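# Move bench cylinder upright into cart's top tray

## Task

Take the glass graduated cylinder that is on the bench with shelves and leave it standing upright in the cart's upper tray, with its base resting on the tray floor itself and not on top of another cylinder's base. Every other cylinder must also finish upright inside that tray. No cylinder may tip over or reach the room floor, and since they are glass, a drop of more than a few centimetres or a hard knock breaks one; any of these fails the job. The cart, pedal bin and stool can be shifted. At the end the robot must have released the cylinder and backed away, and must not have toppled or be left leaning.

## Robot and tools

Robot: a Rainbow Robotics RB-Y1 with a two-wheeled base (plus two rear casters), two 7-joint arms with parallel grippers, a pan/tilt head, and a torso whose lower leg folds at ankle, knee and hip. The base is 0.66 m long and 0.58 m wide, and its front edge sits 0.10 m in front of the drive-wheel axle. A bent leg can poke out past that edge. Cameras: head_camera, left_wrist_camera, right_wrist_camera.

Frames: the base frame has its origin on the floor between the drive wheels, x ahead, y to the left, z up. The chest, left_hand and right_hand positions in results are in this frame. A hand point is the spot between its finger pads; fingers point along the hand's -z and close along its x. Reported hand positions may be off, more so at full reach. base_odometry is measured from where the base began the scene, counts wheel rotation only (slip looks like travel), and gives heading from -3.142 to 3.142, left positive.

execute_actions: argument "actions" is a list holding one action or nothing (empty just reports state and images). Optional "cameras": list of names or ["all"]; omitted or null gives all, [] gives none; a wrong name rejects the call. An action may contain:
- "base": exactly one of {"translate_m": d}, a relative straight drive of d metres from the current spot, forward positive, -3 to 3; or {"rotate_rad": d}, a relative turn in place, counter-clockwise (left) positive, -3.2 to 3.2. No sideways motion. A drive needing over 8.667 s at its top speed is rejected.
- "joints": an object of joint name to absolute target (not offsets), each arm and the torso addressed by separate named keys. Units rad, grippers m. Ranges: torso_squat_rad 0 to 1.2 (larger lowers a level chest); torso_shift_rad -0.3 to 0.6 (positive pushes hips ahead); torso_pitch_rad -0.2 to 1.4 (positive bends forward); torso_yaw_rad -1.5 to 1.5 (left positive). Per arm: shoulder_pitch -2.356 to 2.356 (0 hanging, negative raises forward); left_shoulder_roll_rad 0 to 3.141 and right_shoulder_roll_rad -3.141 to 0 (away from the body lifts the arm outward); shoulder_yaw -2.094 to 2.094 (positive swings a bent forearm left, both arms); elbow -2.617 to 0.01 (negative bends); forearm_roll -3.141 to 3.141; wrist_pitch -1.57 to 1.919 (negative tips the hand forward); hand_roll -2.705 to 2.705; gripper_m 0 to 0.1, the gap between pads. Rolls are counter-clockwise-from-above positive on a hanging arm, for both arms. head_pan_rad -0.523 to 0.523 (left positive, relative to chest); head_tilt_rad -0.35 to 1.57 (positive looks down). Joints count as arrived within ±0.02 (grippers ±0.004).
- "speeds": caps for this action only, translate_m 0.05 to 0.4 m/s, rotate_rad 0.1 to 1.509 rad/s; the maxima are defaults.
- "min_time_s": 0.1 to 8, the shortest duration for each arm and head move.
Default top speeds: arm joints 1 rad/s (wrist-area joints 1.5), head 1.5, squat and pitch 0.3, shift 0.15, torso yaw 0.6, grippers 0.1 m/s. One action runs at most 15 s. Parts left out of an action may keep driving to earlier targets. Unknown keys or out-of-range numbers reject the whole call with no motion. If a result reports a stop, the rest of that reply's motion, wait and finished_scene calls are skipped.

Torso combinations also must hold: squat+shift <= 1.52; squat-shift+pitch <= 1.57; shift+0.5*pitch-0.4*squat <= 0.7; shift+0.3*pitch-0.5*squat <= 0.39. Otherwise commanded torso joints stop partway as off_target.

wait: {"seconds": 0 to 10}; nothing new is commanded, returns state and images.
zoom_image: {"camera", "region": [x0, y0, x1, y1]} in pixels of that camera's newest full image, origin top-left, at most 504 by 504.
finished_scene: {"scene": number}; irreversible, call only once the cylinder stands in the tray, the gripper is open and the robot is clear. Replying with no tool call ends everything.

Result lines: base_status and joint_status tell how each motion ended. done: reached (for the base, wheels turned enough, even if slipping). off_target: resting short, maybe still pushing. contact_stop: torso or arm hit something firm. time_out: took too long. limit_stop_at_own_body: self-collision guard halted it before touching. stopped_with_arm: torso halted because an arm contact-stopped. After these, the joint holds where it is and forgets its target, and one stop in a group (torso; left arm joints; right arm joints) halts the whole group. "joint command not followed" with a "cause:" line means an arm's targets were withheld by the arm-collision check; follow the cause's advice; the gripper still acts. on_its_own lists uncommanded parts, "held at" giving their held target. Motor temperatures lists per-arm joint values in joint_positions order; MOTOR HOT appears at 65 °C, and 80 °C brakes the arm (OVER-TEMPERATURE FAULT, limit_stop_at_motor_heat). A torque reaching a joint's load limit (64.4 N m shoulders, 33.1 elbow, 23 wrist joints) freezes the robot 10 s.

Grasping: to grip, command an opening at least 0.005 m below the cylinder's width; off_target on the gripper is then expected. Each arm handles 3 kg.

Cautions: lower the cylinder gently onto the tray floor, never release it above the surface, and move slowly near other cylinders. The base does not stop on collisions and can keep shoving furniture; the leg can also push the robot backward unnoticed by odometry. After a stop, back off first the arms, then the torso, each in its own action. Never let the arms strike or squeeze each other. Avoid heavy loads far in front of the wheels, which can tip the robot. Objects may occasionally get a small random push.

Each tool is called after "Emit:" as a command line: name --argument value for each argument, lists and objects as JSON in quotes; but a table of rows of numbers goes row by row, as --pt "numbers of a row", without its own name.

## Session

Emit:
execute_actions --actions '[]'

Scene clock: 0.00 s.
Motor temperatures (°C, as the motors report them): left_arm=[30 27 29 29 29 30 30] | right_arm=[33 30 30 32 33 33 30]
base_odometry: x=+0.000 y=+0.000 heading=+0.000 (m, m, rad; odometry frame)
base_status: not commanded
joint_positions: torso_squat_rad=+0.350 torso_shift_rad=+0.001 torso_pitch_rad=+0.001 torso_yaw_rad=+0.000 left_shoulder_pitch_rad=+0.029 left_shoulder_roll_rad=+0.025 left_shoulder_yaw_rad=-0.008 left_elbow_rad=-0.276 left_forearm_roll_rad=-0.006 left_wrist_pitch_rad=-0.024 left_hand_roll_rad=-0.043 left_gripper_m=+0.100 right_shoulder_pitch_rad=+0.012 right_shoulder_roll_rad=+0.009 right_shoulder_yaw_rad=+0.034 right_elbow_rad=-0.291 right_forearm_roll_rad=+0.009 right_wrist_pitch_rad=-0.001 right_hand_roll_rad=-0.008 right_gripper_m=+0.101 head_pan_rad=+0.000 head_tilt_rad=+0.400
joint_status: not commanded
chest: x=-0.2274 y=-0.0009 z=+1.2475 quat_wxyz=(+1.000, +0.001, +0.000, +0.000) (m; base frame)
left_hand: x=-0.1090 y=+0.2392 z=+0.5735 quat_wxyz=(+0.990, +0.017, -0.135, -0.026) (m; base frame)
right_hand: x=-0.0948 y=-0.2091 z=+0.5749 quat_wxyz=(+0.990, +0.007, -0.140, +0.014) (m; base frame)
pictures: head_camera, left_wrist_camera, right_wrist_camera
Images, in order (width x height): head_camera 896x504, left_wrist_camera 644x364, right_wrist_camera 644x364.

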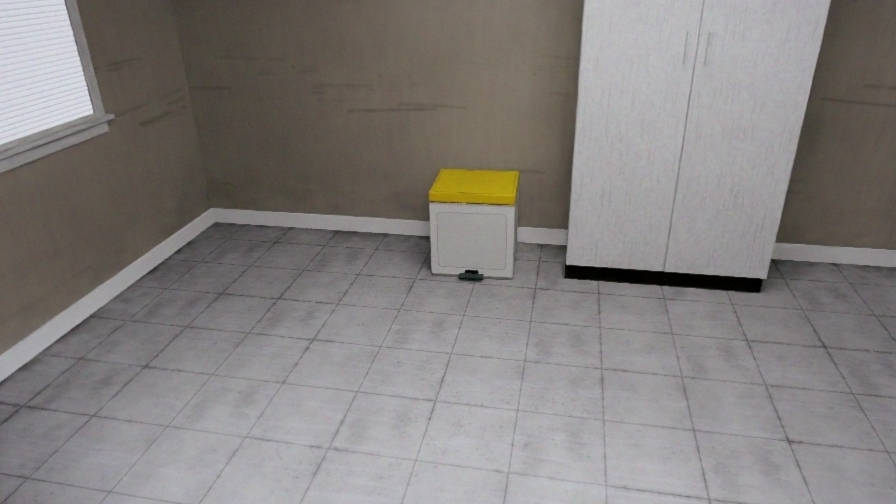

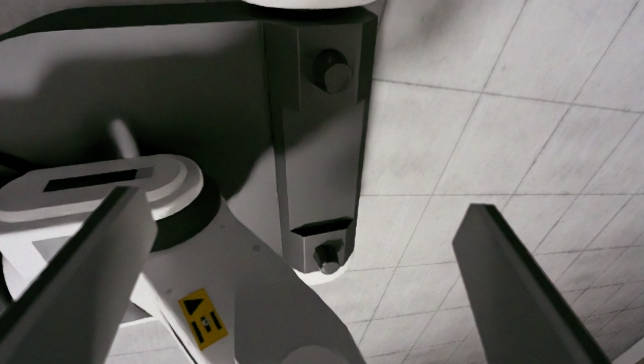

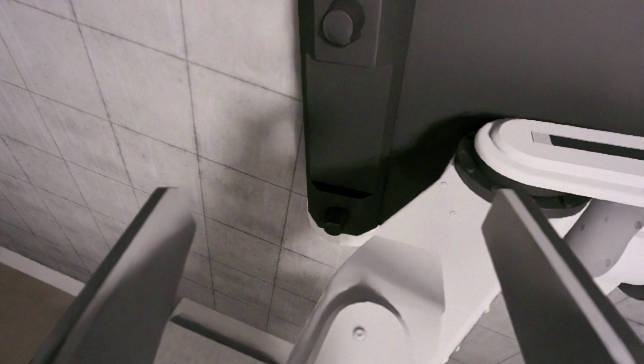

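Emit:
execute_actions --actions '[{"joints":{"head_pan_rad":-0.52,"head_tilt_rad":0.3}}]' --cameras '["head_camera"]'

Scene clock: 2.77 s.
Motor temperatures (°C, as the motors report them): left_arm=[30 27 29 29 29 30 30] | right_arm=[33 30 30 32 33 33 30]
base_odometry: x=+0.000 y=+0.000 heading=+0.000 (m, m, rad; odometry frame)
base_status: not commanded
joint_positions: torso_squat_rad=+0.350 torso_shift_rad=+0.001 torso_pitch_rad=+0.001 torso_yaw_rad=+0.000 left_shoulder_pitch_rad=+0.029 left_shoulder_roll_rad=+0.025 left_shoulder_yaw_rad=-0.008 left_elbow_rad=-0.276 left_forearm_roll_rad=-0.006 left_wrist_pitch_rad=-0.024 left_hand_roll_rad=-0.043 left_gripper_m=+0.100 right_shoulder_pitch_rad=+0.012 right_shoulder_roll_rad=+0.009 right_shoulder_yaw_rad=+0.034 right_elbow_rad=-0.291 right_forearm_roll_rad=+0.009 right_wrist_pitch_rad=-0.001 right_hand_roll_rad=-0.008 right_gripper_m=+0.101 head_pan_rad=-0.520 head_tilt_rad=+0.300
joint_status: all done
chest: x=-0.2274 y=-0.0009 z=+1.2475 quat_wxyz=(+1.000, +0.001, +0.000, +0.000) (m; base frame)
left_hand: x=-0.1090 y=+0.2392 z=+0.5735 quat_wxyz=(+0.990, +0.017, -0.135, -0.026) (m; base frame)
right_hand: x=-0.0948 y=-0.2091 z=+0.5749 quat_wxyz=(+0.990, +0.007, -0.140, +0.014) (m; base frame)
pictures: head_camera
Images, in order (width x height): head_camera 896x504.

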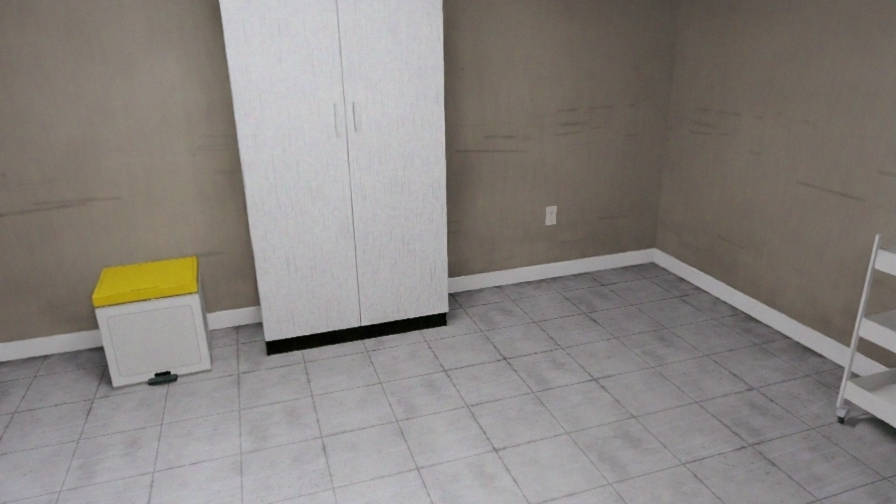

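Emit:
execute_actions --actions '[{"base":{"rotate_rad":-3.05},"joints":{"head_pan_rad":0,"head_tilt_rad":0.3,"right_shoulder_pitch_rad":-0.4475,"right_shoulder_roll_rad":-0.032,"right_shoulder_yaw_rad":-0.1485,"right_elbow_rad":-1.378,"right_forearm_roll_rad":0,"right_wrist_pitch_rad":0.231,"right_hand_roll_rad":1.5708},"min_time_s":4}]' --cameras '["head_camera","right_wrist_camera"]'

Scene clock: 9.60 s.
Motor temperatures (°C, as the motors report them): left_arm=[30 27 29 29 29 30 30] | right_arm=[33 30 30 32 33 33 30]
base_odometry: x=+0.000 y=+0.000 heading=-3.050 (m, m, rad; odometry frame)
base_status: done
joint_positions: torso_squat_rad=+0.350 torso_shift_rad=+0.001 torso_pitch_rad=+0.000 torso_yaw_rad=+0.000 left_shoulder_pitch_rad=+0.029 left_shoulder_roll_rad=+0.025 left_shoulder_yaw_rad=-0.008 left_elbow_rad=-0.276 left_forearm_roll_rad=-0.006 left_wrist_pitch_rad=-0.024 left_hand_roll_rad=-0.043 left_gripper_m=+0.100 right_shoulder_pitch_rad=-0.448 right_shoulder_roll_rad=-0.032 right_shoulder_yaw_rad=-0.148 right_elbow_rad=-1.378 right_forearm_roll_rad=+0.000 right_wrist_pitch_rad=+0.231 right_hand_roll_rad=+1.571 right_gripper_m=+0.101 head_pan_rad=+0.000 head_tilt_rad=+0.300
joint_status: all done
chest: x=-0.2275 y=-0.0009 z=+1.2475 quat_wxyz=(+1.000, +0.001, +0.000, +0.000) (m; base frame)
left_hand: x=-0.1091 y=+0.2392 z=+0.5735 quat_wxyz=(+0.990, +0.016, -0.136, -0.026) (m; base frame)
right_hand: x=+0.4011 y=-0.2206 z=+1.1167 quat_wxyz=(+0.500, -0.500, -0.500, +0.500) (m; base frame)
pictures: head_camera, right_wrist_camera
Images, in order (width x height): head_camera 896x504, right_wrist_camera 644x364.

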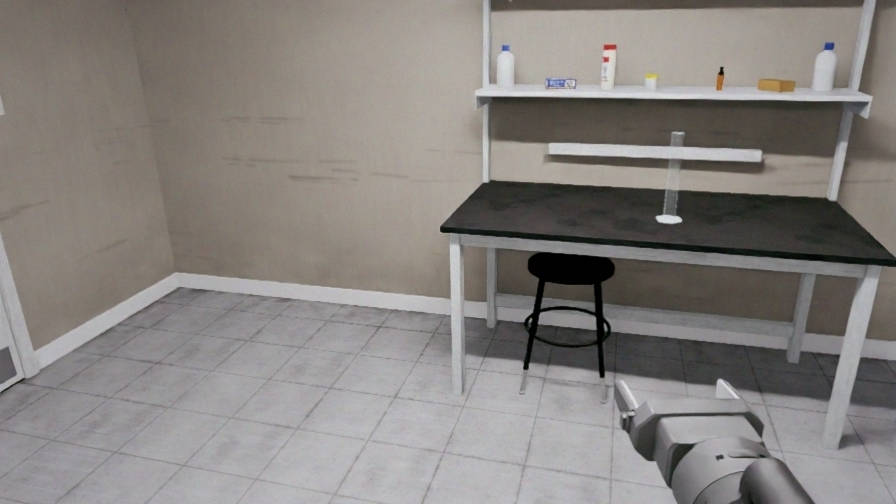

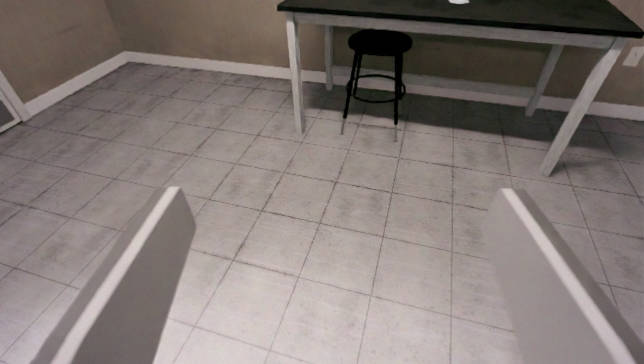

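Emit:
execute_actions --actions '[{"base":{"rotate_rad":-0.274},"joints":{"torso_squat_rad":0.6}}]' --cameras '["head_camera"]'

Emit:
execute_actions --actions '[{"base":{"translate_m":1.45},"joints":{"torso_squat_rad":0.72}}]' --cameras '["head_camera","right_wrist_camera"]'

Scene clock: 13.97 s.
Motor temperatures (°C, as the motors report them): left_arm=[30 27 29 29 29 30 30] | right_arm=[33 30 30 32 33 33 30]
base_odometry: x=+0.000 y=+0.000 heading=+2.960 (m, m, rad; odometry frame)
base_status: done
joint_positions: torso_squat_rad=+0.600 torso_shift_rad=+0.001 torso_pitch_rad=+0.000 torso_yaw_rad=+0.000 left_shoulder_pitch_rad=+0.029 left_shoulder_roll_rad=+0.025 left_shoulder_yaw_rad=-0.008 left_elbow_rad=-0.276 left_forearm_roll_rad=-0.006 left_wrist_pitch_rad=-0.024 left_hand_roll_rad=-0.043 left_gripper_m=+0.100 right_shoulder_pitch_rad=-0.448 right_shoulder_roll_rad=-0.032 right_shoulder_yaw_rad=-0.148 right_elbow_rad=-1.378 right_forearm_roll_rad=+0.000 right_wrist_pitch_rad=+0.231 right_hand_roll_rad=+1.571 right_gripper_m=+0.101 head_pan_rad=+0.000 head_tilt_rad=+0.300
joint_status: all done
chest: x=-0.2275 y=-0.0008 z=+1.1677 quat_wxyz=(+1.000, +0.001, +0.000, +0.000) (m; base frame)
left_hand: x=-0.1091 y=+0.2392 z=+0.4937 quat_wxyz=(+0.990, +0.016, -0.136, -0.026) (m; base frame)
right_hand: x=+0.4011 y=-0.2205 z=+1.0370 quat_wxyz=(+0.500, -0.500, -0.500, +0.500) (m; base frame)
pictures: head_camera
Images, in order (width x height): head_camera 896x504.

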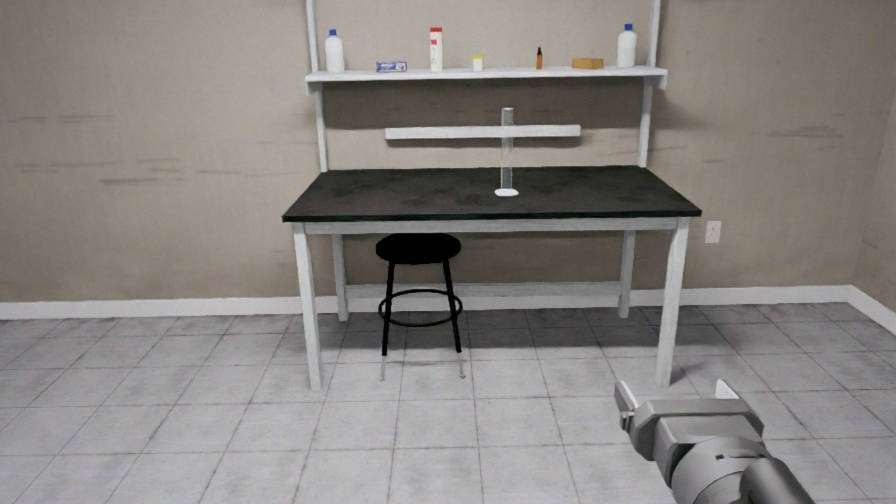

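Scene clock: 19.00 s.
Motor temperatures (°C, as the motors report them): left_arm=[30 27 29 29 29 30 30] | right_arm=[33 30 30 32 33 33 30]
base_odometry: x=-1.426 y=+0.262 heading=+2.960 (m, m, rad; odometry frame)
base_status: done
joint_positions: torso_squat_rad=+0.720 torso_shift_rad=+0.001 torso_pitch_rad=+0.001 torso_yaw_rad=+0.000 left_shoulder_pitch_rad=+0.029 left_shoulder_roll_rad=+0.025 left_shoulder_yaw_rad=-0.008 left_elbow_rad=-0.276 left_forearm_roll_rad=-0.006 left_wrist_pitch_rad=-0.024 left_hand_roll_rad=-0.043 left_gripper_m=+0.100 right_shoulder_pitch_rad=-0.448 right_shoulder_roll_rad=-0.032 right_shoulder_yaw_rad=-0.148 right_elbow_rad=-1.378 right_forearm_roll_rad=+0.000 right_wrist_pitch_rad=+0.231 right_hand_roll_rad=+1.571 right_gripper_m=+0.101 head_pan_rad=+0.000 head_tilt_rad=+0.300
joint_status: all done
chest: x=-0.2274 y=-0.0007 z=+1.1162 quat_wxyz=(+1.000, +0.001, +0.000, +0.000) (m; base frame)
left_hand: x=-0.1090 y=+0.2393 z=+0.4422 quat_wxyz=(+0.990, +0.016, -0.136, -0.026) (m; base frame)
right_hand: x=+0.4012 y=-0.2204 z=+0.9854 quat_wxyz=(+0.500, -0.500, -0.500, +0.500) (m; base frame)
pictures: head_camera, right_wrist_camera
Images, in order (width x height): head_camera 896x504, right_wrist_camera 644x364.

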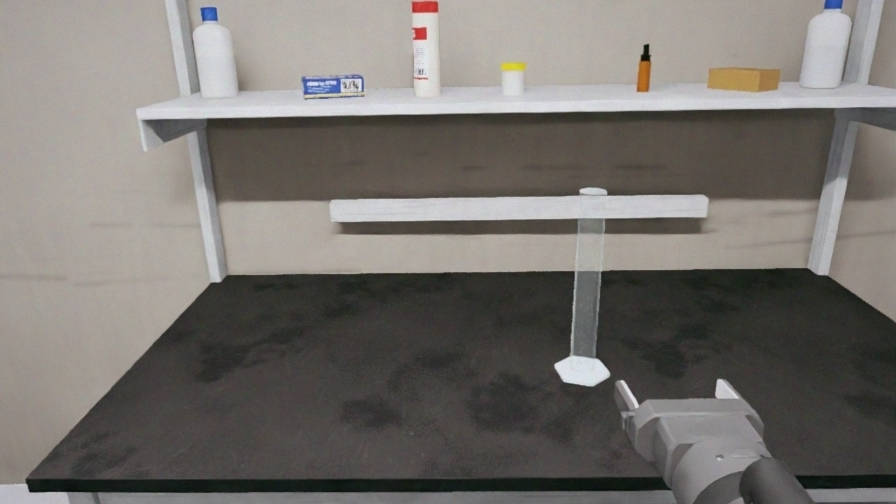

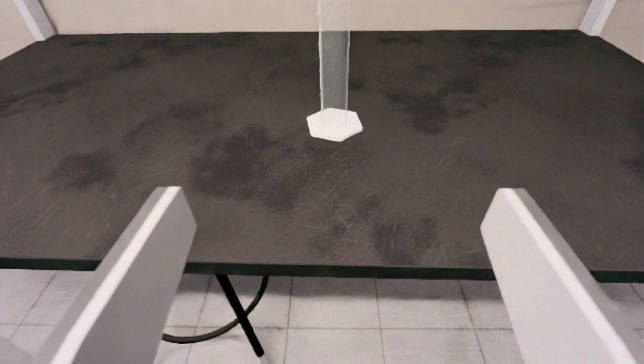

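Emit:
execute_actions --actions '[{"base":{"translate_m":0.36},"joints":{"torso_squat_rad":0.74,"head_tilt_rad":0.55,"head_pan_rad":-0.2}}]' --cameras '["head_camera","right_wrist_camera"]'

Scene clock: 22.30 s.
Motor temperatures (°C, as the motors report them): left_arm=[30 27 29 29 29 30 30] | right_arm=[33 30 30 32 33 33 30]
base_odometry: x=-1.780 y=+0.327 heading=+2.960 (m, m, rad; odometry frame)
base_status: done
joint_positions: torso_squat_rad=+0.740 torso_shift_rad=+0.001 torso_pitch_rad=+0.001 torso_yaw_rad=+0.000 left_shoulder_pitch_rad=+0.029 left_shoulder_roll_rad=+0.025 left_shoulder_yaw_rad=-0.008 left_elbow_rad=-0.276 left_forearm_roll_rad=-0.006 left_wrist_pitch_rad=-0.024 left_hand_roll_rad=-0.043 left_gripper_m=+0.100 right_shoulder_pitch_rad=-0.448 right_shoulder_roll_rad=-0.032 right_shoulder_yaw_rad=-0.148 right_elbow_rad=-1.378 right_forearm_roll_rad=+0.000 right_wrist_pitch_rad=+0.231 right_hand_roll_rad=+1.571 right_gripper_m=+0.101 head_pan_rad=-0.200 head_tilt_rad=+0.550
joint_status: all done
chest: x=-0.2274 y=-0.0007 z=+1.1069 quat_wxyz=(+1.000, +0.001, +0.000, +0.000) (m; base frame)
left_hand: x=-0.1090 y=+0.2393 z=+0.4329 quat_wxyz=(+0.990, +0.016, -0.136, -0.026) (m; base frame)
right_hand: x=+0.4012 y=-0.2204 z=+0.9761 quat_wxyz=(+0.500, -0.500, -0.500, +0.500) (m; base frame)
pictures: head_camera, right_wrist_camera
Images, in order (width x height): head_camera 896x504, right_wrist_camera 644x364.

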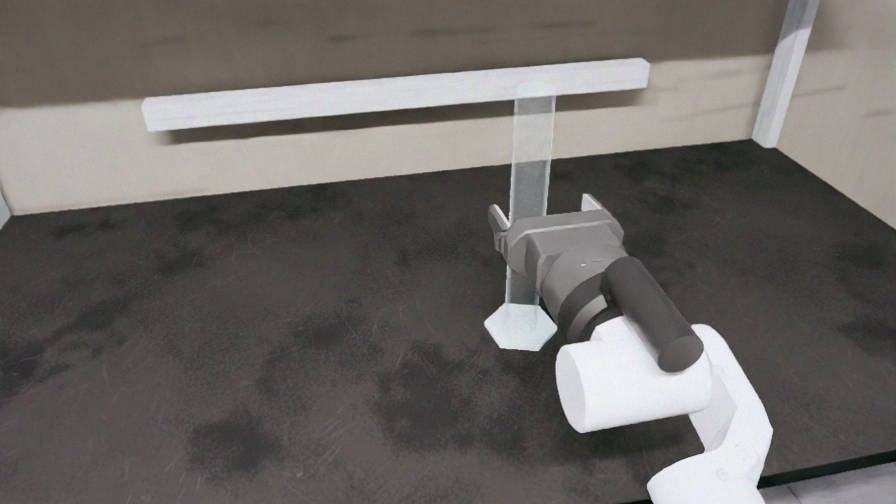

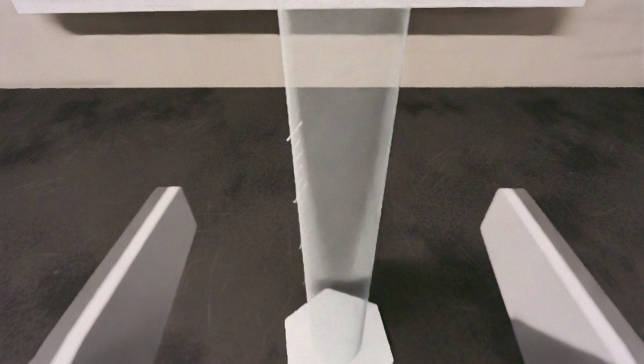

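Emit:
execute_actions --actions '[{"base":{"translate_m":0.074},"speeds":{"translate_m":0.1},"joints":{"right_gripper_m":0.072}}]' --cameras '["right_wrist_camera"]'

Scene clock: 24.37 s.
Motor temperatures (°C, as the motors report them): left_arm=[30 27 29 29 29 30 30] | right_arm=[33 30 30 33 33 33 30]
base_odometry: x=-1.853 y=+0.340 heading=+2.960 (m, m, rad; odometry frame)
base_status: done
joint_positions: torso_squat_rad=+0.740 torso_shift_rad=+0.001 torso_pitch_rad=+0.001 torso_yaw_rad=+0.000 left_shoulder_pitch_rad=+0.029 left_shoulder_roll_rad=+0.025 left_shoulder_yaw_rad=-0.008 left_elbow_rad=-0.276 left_forearm_roll_rad=-0.006 left_wrist_pitch_rad=-0.024 left_hand_roll_rad=-0.043 left_gripper_m=+0.100 right_shoulder_pitch_rad=-0.448 right_shoulder_roll_rad=-0.032 right_shoulder_yaw_rad=-0.148 right_elbow_rad=-1.378 right_forearm_roll_rad=+0.000 right_wrist_pitch_rad=+0.231 right_hand_roll_rad=+1.571 right_gripper_m=+0.072 head_pan_rad=-0.200 head_tilt_rad=+0.550
joint_status: all done
chest: x=-0.2275 y=-0.0007 z=+1.1069 quat_wxyz=(+1.000, +0.001, +0.000, +0.000) (m; base frame)
left_hand: x=-0.1091 y=+0.2393 z=+0.4329 quat_wxyz=(+0.990, +0.016, -0.136, -0.026) (m; base frame)
right_hand: x=+0.4011 y=-0.2204 z=+0.9761 quat_wxyz=(+0.500, -0.500, -0.500, +0.500) (m; base frame)
pictures: right_wrist_camera
Images, in order (width x height): right_wrist_camera 644x364.

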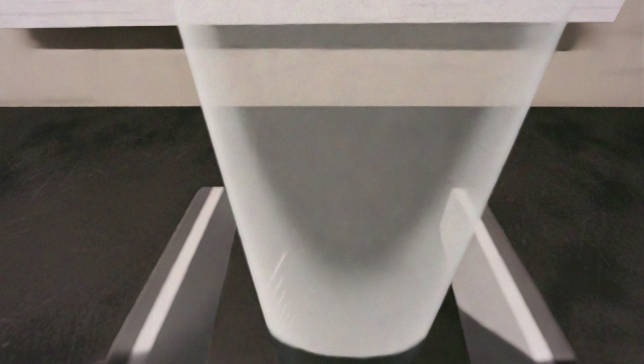

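Emit:
execute_actions --actions '[{"joints":{"right_gripper_m":0.033}}]' --cameras '["right_wrist_camera"]'

Emit:
execute_actions --actions '[{"joints":{"torso_squat_rad":0.66}}]' --cameras '["head_camera","right_wrist_camera"]'

Scene clock: 25.63 s.
Motor temperatures (°C, as the motors report them): left_arm=[30 27 29 29 29 30 30] | right_arm=[33 30 30 33 33 33 30]
base_odometry: x=-1.853 y=+0.340 heading=+2.960 (m, m, rad; odometry frame)
base_status: not commanded
joint_positions: torso_squat_rad=+0.740 torso_shift_rad=+0.001 torso_pitch_rad=+0.001 torso_yaw_rad=+0.000 left_shoulder_pitch_rad=+0.029 left_shoulder_roll_rad=+0.025 left_shoulder_yaw_rad=-0.008 left_elbow_rad=-0.276 left_forearm_roll_rad=-0.006 left_wrist_pitch_rad=-0.024 left_hand_roll_rad=-0.043 left_gripper_m=+0.100 right_shoulder_pitch_rad=-0.448 right_shoulder_roll_rad=-0.032 right_shoulder_yaw_rad=-0.148 right_elbow_rad=-1.378 right_forearm_roll_rad=+0.000 right_wrist_pitch_rad=+0.231 right_hand_roll_rad=+1.571 right_gripper_m=+0.043 head_pan_rad=-0.200 head_tilt_rad=+0.550
joint_status: right_gripper_m off_target (ended at +0.043, target +0.033)
chest: x=-0.2275 y=-0.0007 z=+1.1069 quat_wxyz=(+1.000, +0.001, +0.000, +0.000) (m; base frame)
left_hand: x=-0.1091 y=+0.2393 z=+0.4329 quat_wxyz=(+0.990, +0.016, -0.136, -0.026) (m; base frame)
right_hand: x=+0.4011 y=-0.2205 z=+0.9761 quat_wxyz=(+0.500, -0.500, -0.500, +0.500) (m; base frame)
pictures: right_wrist_camera
Images, in order (width x height): right_wrist_camera 644x364.

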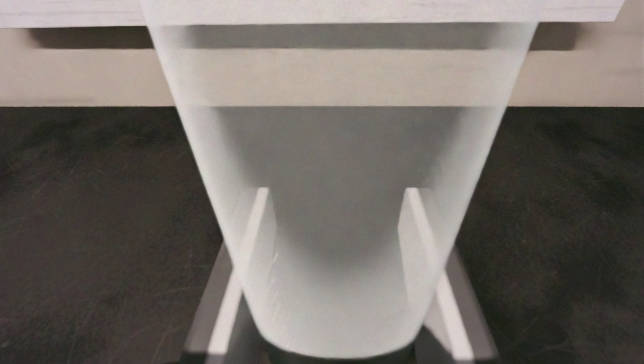

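Scene clock: 26.63 s.
Motor temperatures (°C, as the motors report them): left_arm=[30 27 29 29 29 30 30] | right_arm=[33 30 30 33 33 33 30]
base_odometry: x=-1.853 y=+0.340 heading=+2.960 (m, m, rad; odometry frame)
base_status: not commanded
joint_positions: torso_squat_rad=+0.660 torso_shift_rad=+0.001 torso_pitch_rad=+0.001 torso_yaw_rad=+0.000 left_shoulder_pitch_rad=+0.029 left_shoulder_roll_rad=+0.025 left_shoulder_yaw_rad=-0.008 left_elbow_rad=-0.276 left_forearm_roll_rad=-0.006 left_wrist_pitch_rad=-0.024 left_hand_roll_rad=-0.043 left_gripper_m=+0.100 right_shoulder_pitch_rad=-0.448 right_shoulder_roll_rad=-0.032 right_shoulder_yaw_rad=-0.148 right_elbow_rad=-1.378 right_forearm_roll_rad=+0.000 right_wrist_pitch_rad=+0.231 right_hand_roll_rad=+1.571 right_gripper_m=+0.043 head_pan_rad=-0.200 head_tilt_rad=+0.550
joint_status: all done
chest: x=-0.2273 y=-0.0008 z=+1.1429 quat_wxyz=(+1.000, +0.001, +0.000, +0.000) (m; base frame)
left_hand: x=-0.1091 y=+0.2392 z=+0.4689 quat_wxyz=(+0.990, +0.016, -0.135, -0.026) (m; base frame)
right_hand: x=+0.4012 y=-0.2205 z=+1.0118 quat_wxyz=(+0.501, -0.499, -0.500, +0.500) (m; base frame)
pictures: head_camera, right_wrist_camera
Images, in order (width x height): head_camera 896x504, right_wrist_camera 644x364.

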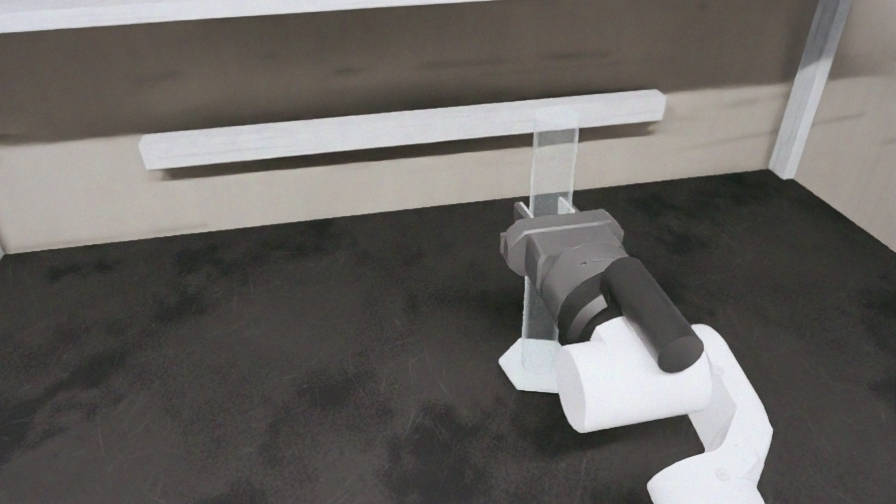

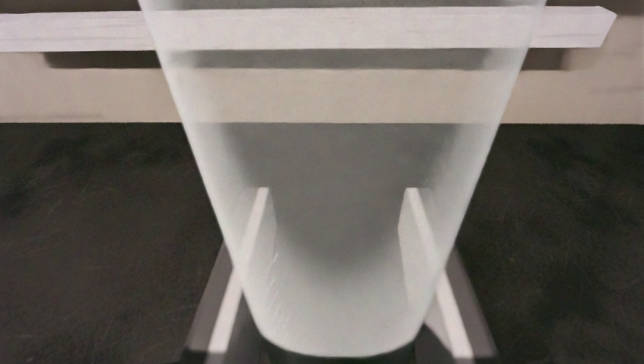

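Emit:
execute_actions --actions '[{"base":{"translate_m":-3.0},"joints":{"head_pan_rad":0.52,"head_tilt_rad":0.3,"torso_yaw_rad":0.7,"torso_squat_rad":0.55}}]' --cameras '["head_camera"]'

Scene clock: 38.47 s.
Motor temperatures (°C, as the motors report them): left_arm=[30 27 29 29 29 30 30] | right_arm=[33 30 30 33 33 33 30]
base_odometry: x=+1.097 y=-0.203 heading=+2.959 (m, m, rad; odometry frame)
base_status: done
joint_positions: torso_squat_rad=+0.550 torso_shift_rad=+0.001 torso_pitch_rad=+0.000 torso_yaw_rad=+0.700 left_shoulder_pitch_rad=+0.029 left_shoulder_roll_rad=+0.025 left_shoulder_yaw_rad=-0.008 left_elbow_rad=-0.276 left_forearm_roll_rad=-0.006 left_wrist_pitch_rad=-0.024 left_hand_roll_rad=-0.043 left_gripper_m=+0.100 right_shoulder_pitch_rad=-0.447 right_shoulder_roll_rad=-0.032 right_shoulder_yaw_rad=-0.148 right_elbow_rad=-1.378 right_forearm_roll_rad=+0.000 right_wrist_pitch_rad=+0.231 right_hand_roll_rad=+1.571 right_gripper_m=+0.043 head_pan_rad=+0.520 head_tilt_rad=+0.300
joint_status: all done
chest: x=-0.2275 y=-0.0008 z=+1.1867 quat_wxyz=(+0.939, +0.001, +0.000, +0.343) (m; base frame)
left_hand: x=-0.2911 y=+0.2594 z=+0.5128 quat_wxyz=(+0.939, +0.062, -0.122, +0.316) (m; base frame)
right_hand: x=+0.3949 y=+0.2361 z=+1.0562 quat_wxyz=(+0.299, -0.298, -0.641, +0.641) (m; base frame)
pictures: head_camera
Images, in order (width x height): head_camera 896x504.

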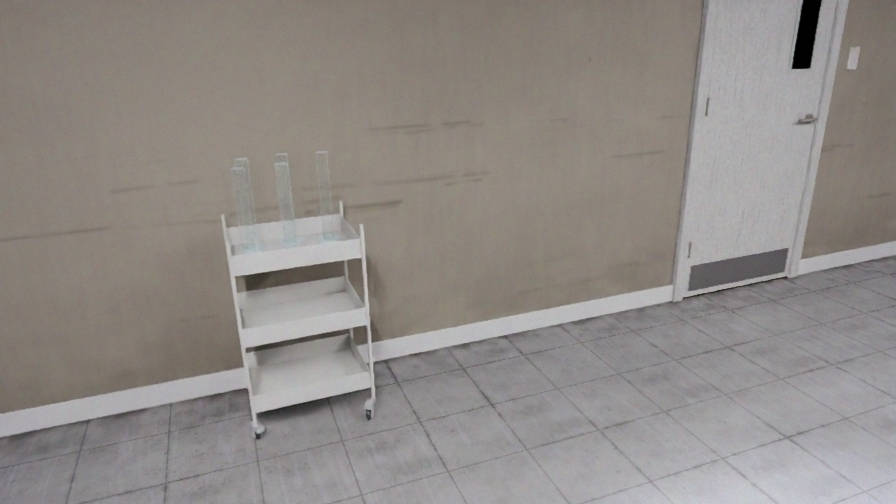

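Emit:
zoom_image --camera "head_camera" --region '[200, 130, 400, 290]'

Emit:
execute_actions --actions '[]' --cameras '["right_wrist_camera"]'

Region (200, 130, 400, 290) of head_camera's 896x504 image, scaled by 2.520, with more detail than that image has; it fills the top 403 rows of this view, and the rest is white.

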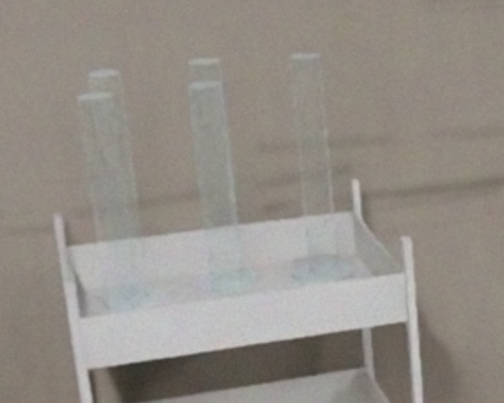

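Scene clock: 39.00 s.
Motor temperatures (°C, as the motors report them): left_arm=[30 27 29 29 29 30 30] | right_arm=[33 30 30 33 33 33 30]
base_odometry: x=+1.097 y=-0.203 heading=+2.959 (m, m, rad; odometry frame)
base_status: done
joint_positions: torso_squat_rad=+0.550 torso_shift_rad=+0.001 torso_pitch_rad=+0.000 torso_yaw_rad=+0.700 left_shoulder_pitch_rad=+0.029 left_shoulder_roll_rad=+0.025 left_shoulder_yaw_rad=-0.008 left_elbow_rad=-0.276 left_forearm_roll_rad=-0.006 left_wrist_pitch_rad=-0.024 left_hand_roll_rad=-0.043 left_gripper_m=+0.100 right_shoulder_pitch_rad=-0.447 right_shoulder_roll_rad=-0.032 right_shoulder_yaw_rad=-0.148 right_elbow_rad=-1.378 right_forearm_roll_rad=+0.000 right_wrist_pitch_rad=+0.231 right_hand_roll_rad=+1.571 right_gripper_m=+0.043 head_pan_rad=+0.520 head_tilt_rad=+0.300
joint_status: all done
chest: x=-0.2275 y=-0.0008 z=+1.1867 quat_wxyz=(+0.939, +0.001, +0.000, +0.343) (m; base frame)
left_hand: x=-0.2911 y=+0.2594 z=+0.5128 quat_wxyz=(+0.939, +0.062, -0.122, +0.316) (m; base frame)
right_hand: x=+0.3949 y=+0.2361 z=+1.0562 quat_wxyz=(+0.299, -0.298, -0.641, +0.641) (m; base frame)
pictures: right_wrist_camera
Images, in order (width x height): right_wrist_camera 644x364.

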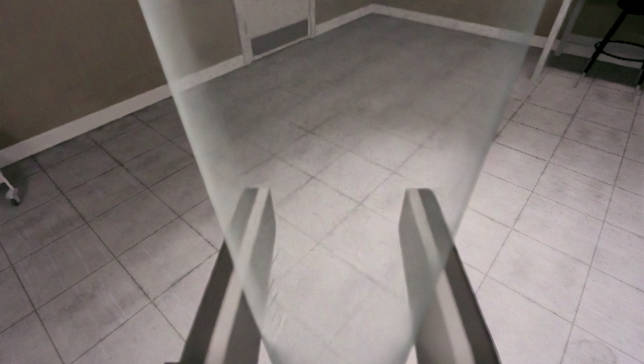

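Emit:
execute_actions --actions '[{"base":{"rotate_rad":1.62},"joints":{"head_pan_rad":0,"head_tilt_rad":0.35,"torso_yaw_rad":0,"torso_squat_rad":0.4}}]' --cameras '["head_camera","right_wrist_camera"]'

Scene clock: 46.27 s.
Motor temperatures (°C, as the motors report them): left_arm=[30 27 29 29 29 30 30] | right_arm=[34 30 30 33 33 33 30]
base_odometry: x=+1.097 y=-0.203 heading=-1.704 (m, m, rad; odometry frame)
base_status: done
joint_positions: torso_squat_rad=+0.400 torso_shift_rad=+0.001 torso_pitch_rad=+0.001 torso_yaw_rad=+0.000 left_shoulder_pitch_rad=+0.029 left_shoulder_roll_rad=+0.025 left_shoulder_yaw_rad=-0.008 left_elbow_rad=-0.276 left_forearm_roll_rad=-0.006 left_wrist_pitch_rad=-0.024 left_hand_roll_rad=-0.043 left_gripper_m=+0.100 right_shoulder_pitch_rad=-0.447 right_shoulder_roll_rad=-0.032 right_shoulder_yaw_rad=-0.149 right_elbow_rad=-1.378 right_forearm_roll_rad=+0.000 right_wrist_pitch_rad=+0.231 right_hand_roll_rad=+1.571 right_gripper_m=+0.043 head_pan_rad=+0.000 head_tilt_rad=+0.350
joint_status: all done
chest: x=-0.2274 y=-0.0009 z=+1.2347 quat_wxyz=(+1.000, +0.001, +0.000, +0.000) (m; base frame)
left_hand: x=-0.1091 y=+0.2392 z=+0.5607 quat_wxyz=(+0.990, +0.017, -0.136, -0.026) (m; base frame)
right_hand: x=+0.4011 y=-0.2208 z=+1.1035 quat_wxyz=(+0.501, -0.499, -0.500, +0.500) (m; base frame)
pictures: head_camera, right_wrist_camera
Images, in order (width x height): head_camera 896x504, right_wrist_camera 644x364.

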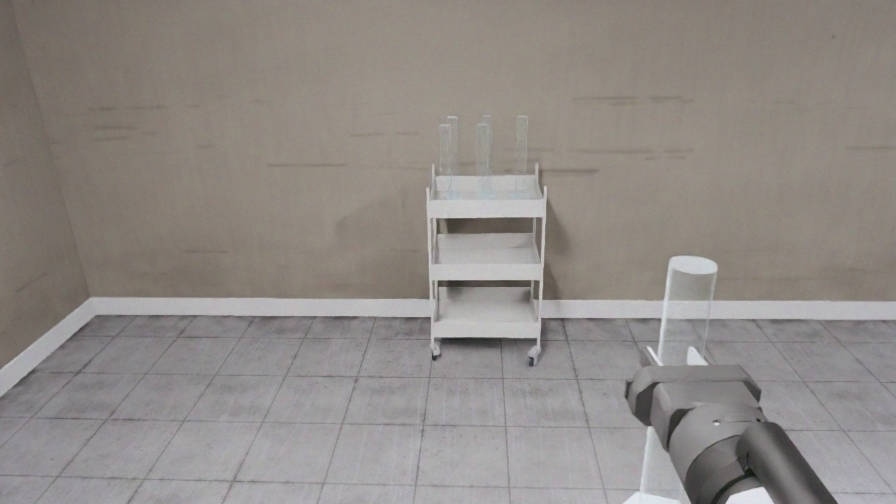

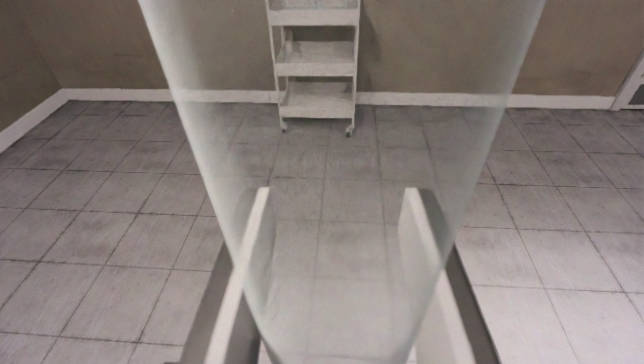

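Emit:
execute_actions --actions '[{"base":{"translate_m":1.45},"joints":{"head_pan_rad":-0.1,"head_tilt_rad":0.7,"torso_yaw_rad":-0.04}}]' --cameras '["head_camera","right_wrist_camera"]'

Scene clock: 52.33 s.
Motor temperatures (°C, as the motors report them): left_arm=[30 27 29 29 29 30 30] | right_arm=[34 30 30 33 33 33 30]
base_odometry: x=+0.905 y=-1.640 heading=-1.704 (m, m, rad; odometry frame)
base_status: done
joint_positions: torso_squat_rad=+0.400 torso_shift_rad=+0.001 torso_pitch_rad=+0.001 torso_yaw_rad=-0.040 left_shoulder_pitch_rad=+0.029 left_shoulder_roll_rad=+0.025 left_shoulder_yaw_rad=-0.008 left_elbow_rad=-0.276 left_forearm_roll_rad=-0.006 left_wrist_pitch_rad=-0.024 left_hand_roll_rad=-0.043 left_gripper_m=+0.100 right_shoulder_pitch_rad=-0.448 right_shoulder_roll_rad=-0.032 right_shoulder_yaw_rad=-0.149 right_elbow_rad=-1.378 right_forearm_roll_rad=+0.000 right_wrist_pitch_rad=+0.231 right_hand_roll_rad=+1.571 right_gripper_m=+0.043 head_pan_rad=-0.100 head_tilt_rad=+0.700
joint_status: all done
chest: x=-0.2273 y=-0.0009 z=+1.2347 quat_wxyz=(+1.000, +0.001, +0.000, -0.020) (m; base frame)
left_hand: x=-0.0995 y=+0.2343 z=+0.5607 quat_wxyz=(+0.990, +0.014, -0.136, -0.045) (m; base frame)
right_hand: x=+0.3920 y=-0.2456 z=+1.1035 quat_wxyz=(+0.510, -0.509, -0.490, +0.490) (m; base frame)
pictures: head_camera, right_wrist_camera
Images, in order (width x height): head_camera 896x504, right_wrist_camera 644x364.

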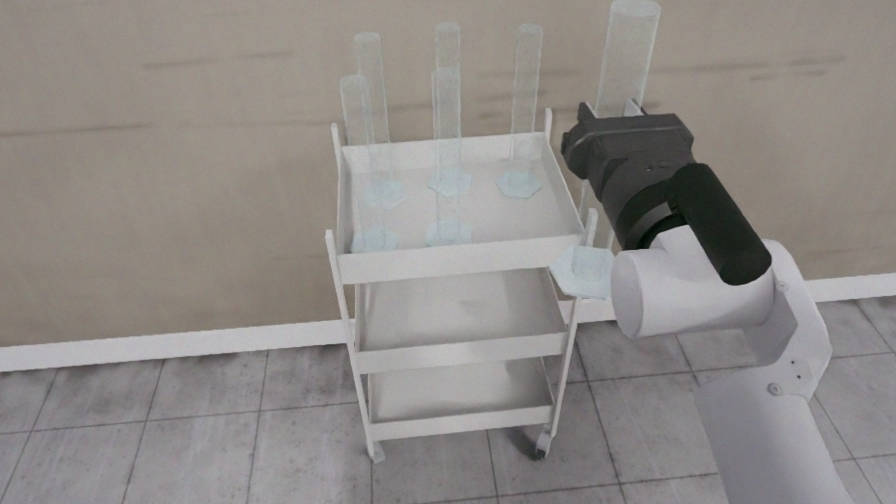

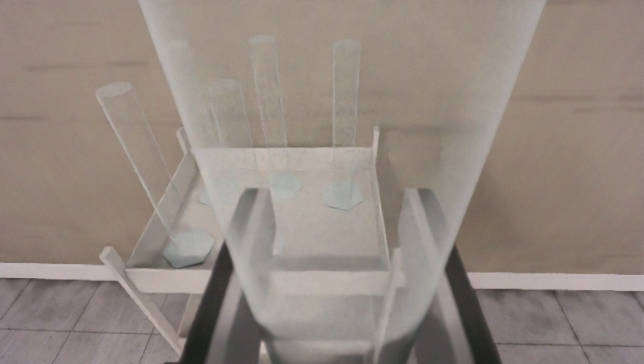

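Emit:
zoom_image --camera "head_camera" --region '[320, 0, 680, 310]'

Region (320, 0, 680, 310) of head_camera's 896x504 image, scaled by 1.400, with more detail than that image has; it fills the top 434 rows of this view, and the rest is white.

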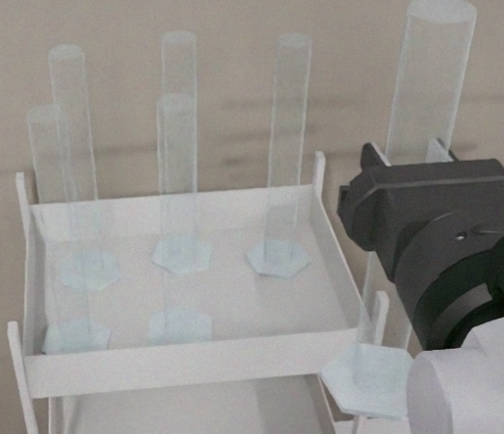

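Emit:
execute_actions --actions '[{"base":{"translate_m":0.34},"speeds":{"translate_m":0.3},"joints":{"torso_squat_rad":0.6,"torso_yaw_rad":-0.052,"head_pan_rad":-0.15,"head_tilt_rad":0.75}}]' --cameras '["head_camera","right_wrist_camera"]'

Scene clock: 58.37 s.
Motor temperatures (°C, as the motors report them): left_arm=[30 27 29 29 29 30 30] | right_arm=[34 30 30 33 33 33 30]
base_odometry: x=+0.860 y=-1.977 heading=-1.704 (m, m, rad; odometry frame)
base_status: done
joint_positions: torso_squat_rad=+0.600 torso_shift_rad=+0.001 torso_pitch_rad=+0.001 torso_yaw_rad=-0.052 left_shoulder_pitch_rad=+0.029 left_shoulder_roll_rad=+0.025 left_shoulder_yaw_rad=-0.008 left_elbow_rad=-0.276 left_forearm_roll_rad=-0.006 left_wrist_pitch_rad=-0.024 left_hand_roll_rad=-0.043 left_gripper_m=+0.100 right_shoulder_pitch_rad=-0.448 right_shoulder_roll_rad=-0.032 right_shoulder_yaw_rad=-0.149 right_elbow_rad=-1.378 right_forearm_roll_rad=+0.000 right_wrist_pitch_rad=+0.231 right_hand_roll_rad=+1.571 right_gripper_m=+0.043 head_pan_rad=-0.150 head_tilt_rad=+0.750
joint_status: all done
chest: x=-0.2273 y=-0.0008 z=+1.1677 quat_wxyz=(+1.000, +0.001, +0.000, -0.026) (m; base frame)
left_hand: x=-0.0968 y=+0.2328 z=+0.4937 quat_wxyz=(+0.989, +0.013, -0.136, -0.051) (m; base frame)
right_hand: x=+0.3890 y=-0.2530 z=+1.0365 quat_wxyz=(+0.513, -0.512, -0.487, +0.487) (m; base frame)
pictures: head_camera, right_wrist_camera
Images, in order (width x height): head_camera 896x504, right_wrist_camera 644x364.

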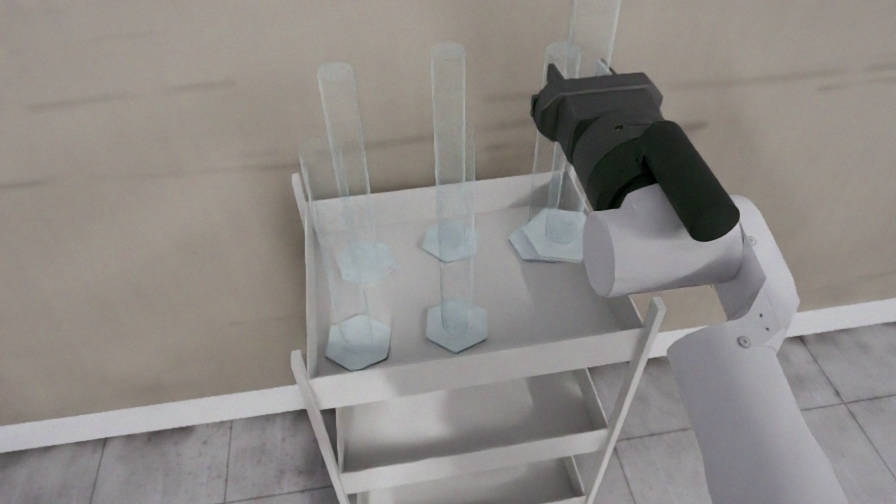

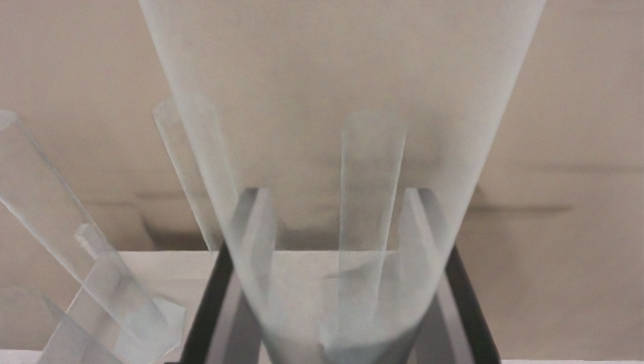

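Emit:
execute_actions --actions '[{"joints":{"torso_squat_rad":0.89,"head_pan_rad":-0.2,"head_tilt_rad":0.6}}]' --cameras '["head_camera","right_wrist_camera"]'

Scene clock: 61.73 s.
Motor temperatures (°C, as the motors report them): left_arm=[30 27 29 29 29 30 30] | right_arm=[34 30 30 33 33 33 30]
base_odometry: x=+0.860 y=-1.977 heading=-1.704 (m, m, rad; odometry frame)
base_status: not commanded
joint_positions: torso_squat_rad=+0.890 torso_shift_rad=+0.001 torso_pitch_rad=+0.000 torso_yaw_rad=-0.052 left_shoulder_pitch_rad=+0.029 left_shoulder_roll_rad=+0.025 left_shoulder_yaw_rad=-0.008 left_elbow_rad=-0.276 left_forearm_roll_rad=-0.006 left_wrist_pitch_rad=-0.024 left_hand_roll_rad=-0.043 left_gripper_m=+0.100 right_shoulder_pitch_rad=-0.447 right_shoulder_roll_rad=-0.032 right_shoulder_yaw_rad=-0.149 right_elbow_rad=-1.378 right_forearm_roll_rad=+0.000 right_wrist_pitch_rad=+0.231 right_hand_roll_rad=+1.571 right_gripper_m=+0.043 head_pan_rad=-0.200 head_tilt_rad=+0.600
joint_status: all done
chest: x=-0.2276 y=-0.0007 z=+1.0305 quat_wxyz=(+1.000, +0.001, +0.000, -0.026) (m; base frame)
left_hand: x=-0.0969 y=+0.2329 z=+0.3566 quat_wxyz=(+0.989, +0.013, -0.136, -0.051) (m; base frame)
right_hand: x=+0.3887 y=-0.2529 z=+0.8995 quat_wxyz=(+0.513, -0.512, -0.487, +0.487) (m; base frame)
pictures: head_camera, right_wrist_camera
Images, in order (width x height): head_camera 896x504, right_wrist_camera 644x364.

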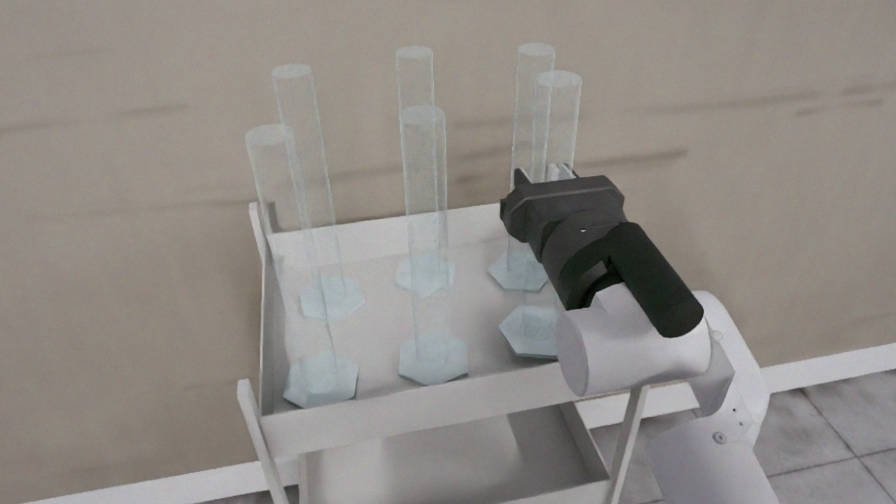

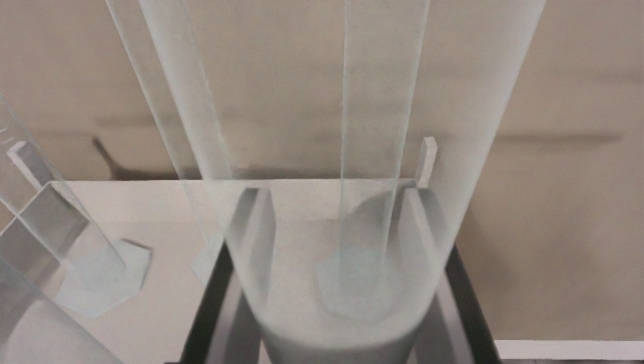

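Emit:
execute_actions --actions '[{"joints":{"torso_squat_rad":0.925}}]' --cameras '["head_camera"]'

Scene clock: 63.40 s.
Motor temperatures (°C, as the motors report them): left_arm=[30 27 29 29 29 30 30] | right_arm=[34 30 30 33 33 33 30]
base_odometry: x=+0.860 y=-1.977 heading=-1.704 (m, m, rad; odometry frame)
base_status: not commanded
joint_positions: torso_squat_rad=+0.925 torso_shift_rad=+0.001 torso_pitch_rad=+0.000 torso_yaw_rad=-0.052 left_shoulder_pitch_rad=+0.029 left_shoulder_roll_rad=+0.025 left_shoulder_yaw_rad=-0.008 left_elbow_rad=-0.276 left_forearm_roll_rad=-0.006 left_wrist_pitch_rad=-0.024 left_hand_roll_rad=-0.043 left_gripper_m=+0.100 right_shoulder_pitch_rad=-0.447 right_shoulder_roll_rad=-0.032 right_shoulder_yaw_rad=-0.149 right_elbow_rad=-1.378 right_forearm_roll_rad=+0.000 right_wrist_pitch_rad=+0.231 right_hand_roll_rad=+1.571 right_gripper_m=+0.043 head_pan_rad=-0.200 head_tilt_rad=+0.600
joint_status: all done
chest: x=-0.2276 y=-0.0007 z=+1.0112 quat_wxyz=(+1.000, +0.001, +0.000, -0.026) (m; base frame)
left_hand: x=-0.0969 y=+0.2329 z=+0.3373 quat_wxyz=(+0.989, +0.013, -0.136, -0.051) (m; base frame)
right_hand: x=+0.3887 y=-0.2529 z=+0.8802 quat_wxyz=(+0.513, -0.512, -0.487, +0.487) (m; base frame)
pictures: head_camera
Images, in order (width x height): head_camera 896x504.

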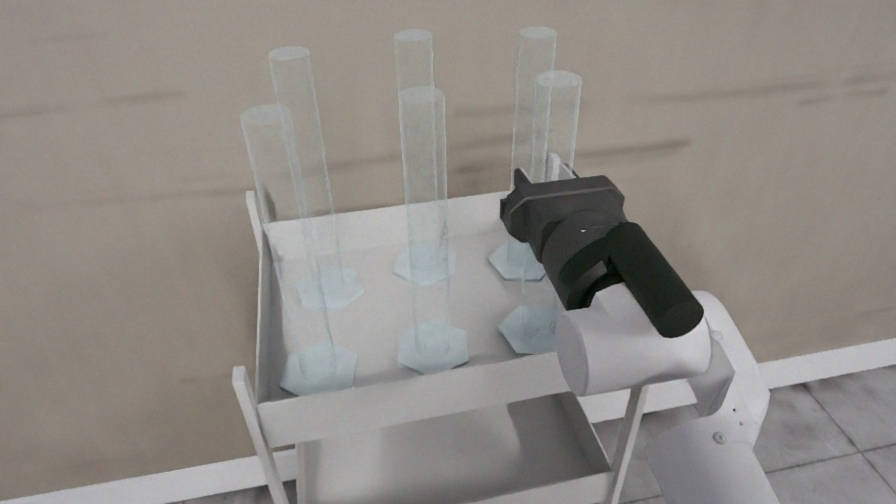

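Emit:
execute_actions --actions '[{"joints":{"torso_squat_rad":0.934}}]' --cameras '["head_camera"]'

Scene clock: 64.23 s.
Motor temperatures (°C, as the motors report them): left_arm=[30 27 29 29 29 30 30] | right_arm=[34 30 30 33 33 33 30]
base_odometry: x=+0.860 y=-1.977 heading=-1.704 (m, m, rad; odometry frame)
base_status: not commanded
joint_positions: torso_squat_rad=+0.934 torso_shift_rad=+0.001 torso_pitch_rad=+0.000 torso_yaw_rad=-0.052 left_shoulder_pitch_rad=+0.029 left_shoulder_roll_rad=+0.025 left_shoulder_yaw_rad=-0.008 left_elbow_rad=-0.276 left_forearm_roll_rad=-0.006 left_wrist_pitch_rad=-0.024 left_hand_roll_rad=-0.043 left_gripper_m=+0.100 right_shoulder_pitch_rad=-0.448 right_shoulder_roll_rad=-0.032 right_shoulder_yaw_rad=-0.149 right_elbow_rad=-1.379 right_forearm_roll_rad=+0.000 right_wrist_pitch_rad=+0.231 right_hand_roll_rad=+1.571 right_gripper_m=+0.043 head_pan_rad=-0.200 head_tilt_rad=+0.600
joint_status: all done
chest: x=-0.2277 y=-0.0007 z=+1.0062 quat_wxyz=(+1.000, +0.001, +0.000, -0.026) (m; base frame)
left_hand: x=-0.0969 y=+0.2329 z=+0.3322 quat_wxyz=(+0.989, +0.013, -0.136, -0.051) (m; base frame)
right_hand: x=+0.3888 y=-0.2528 z=+0.8761 quat_wxyz=(+0.513, -0.513, -0.488, +0.486) (m; base frame)
pictures: head_camera
Images, in order (width x height): head_camera 896x504.

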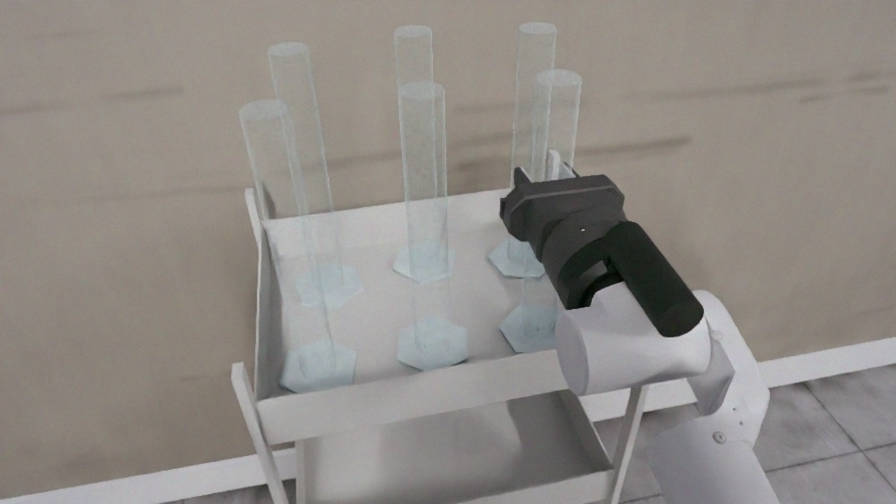

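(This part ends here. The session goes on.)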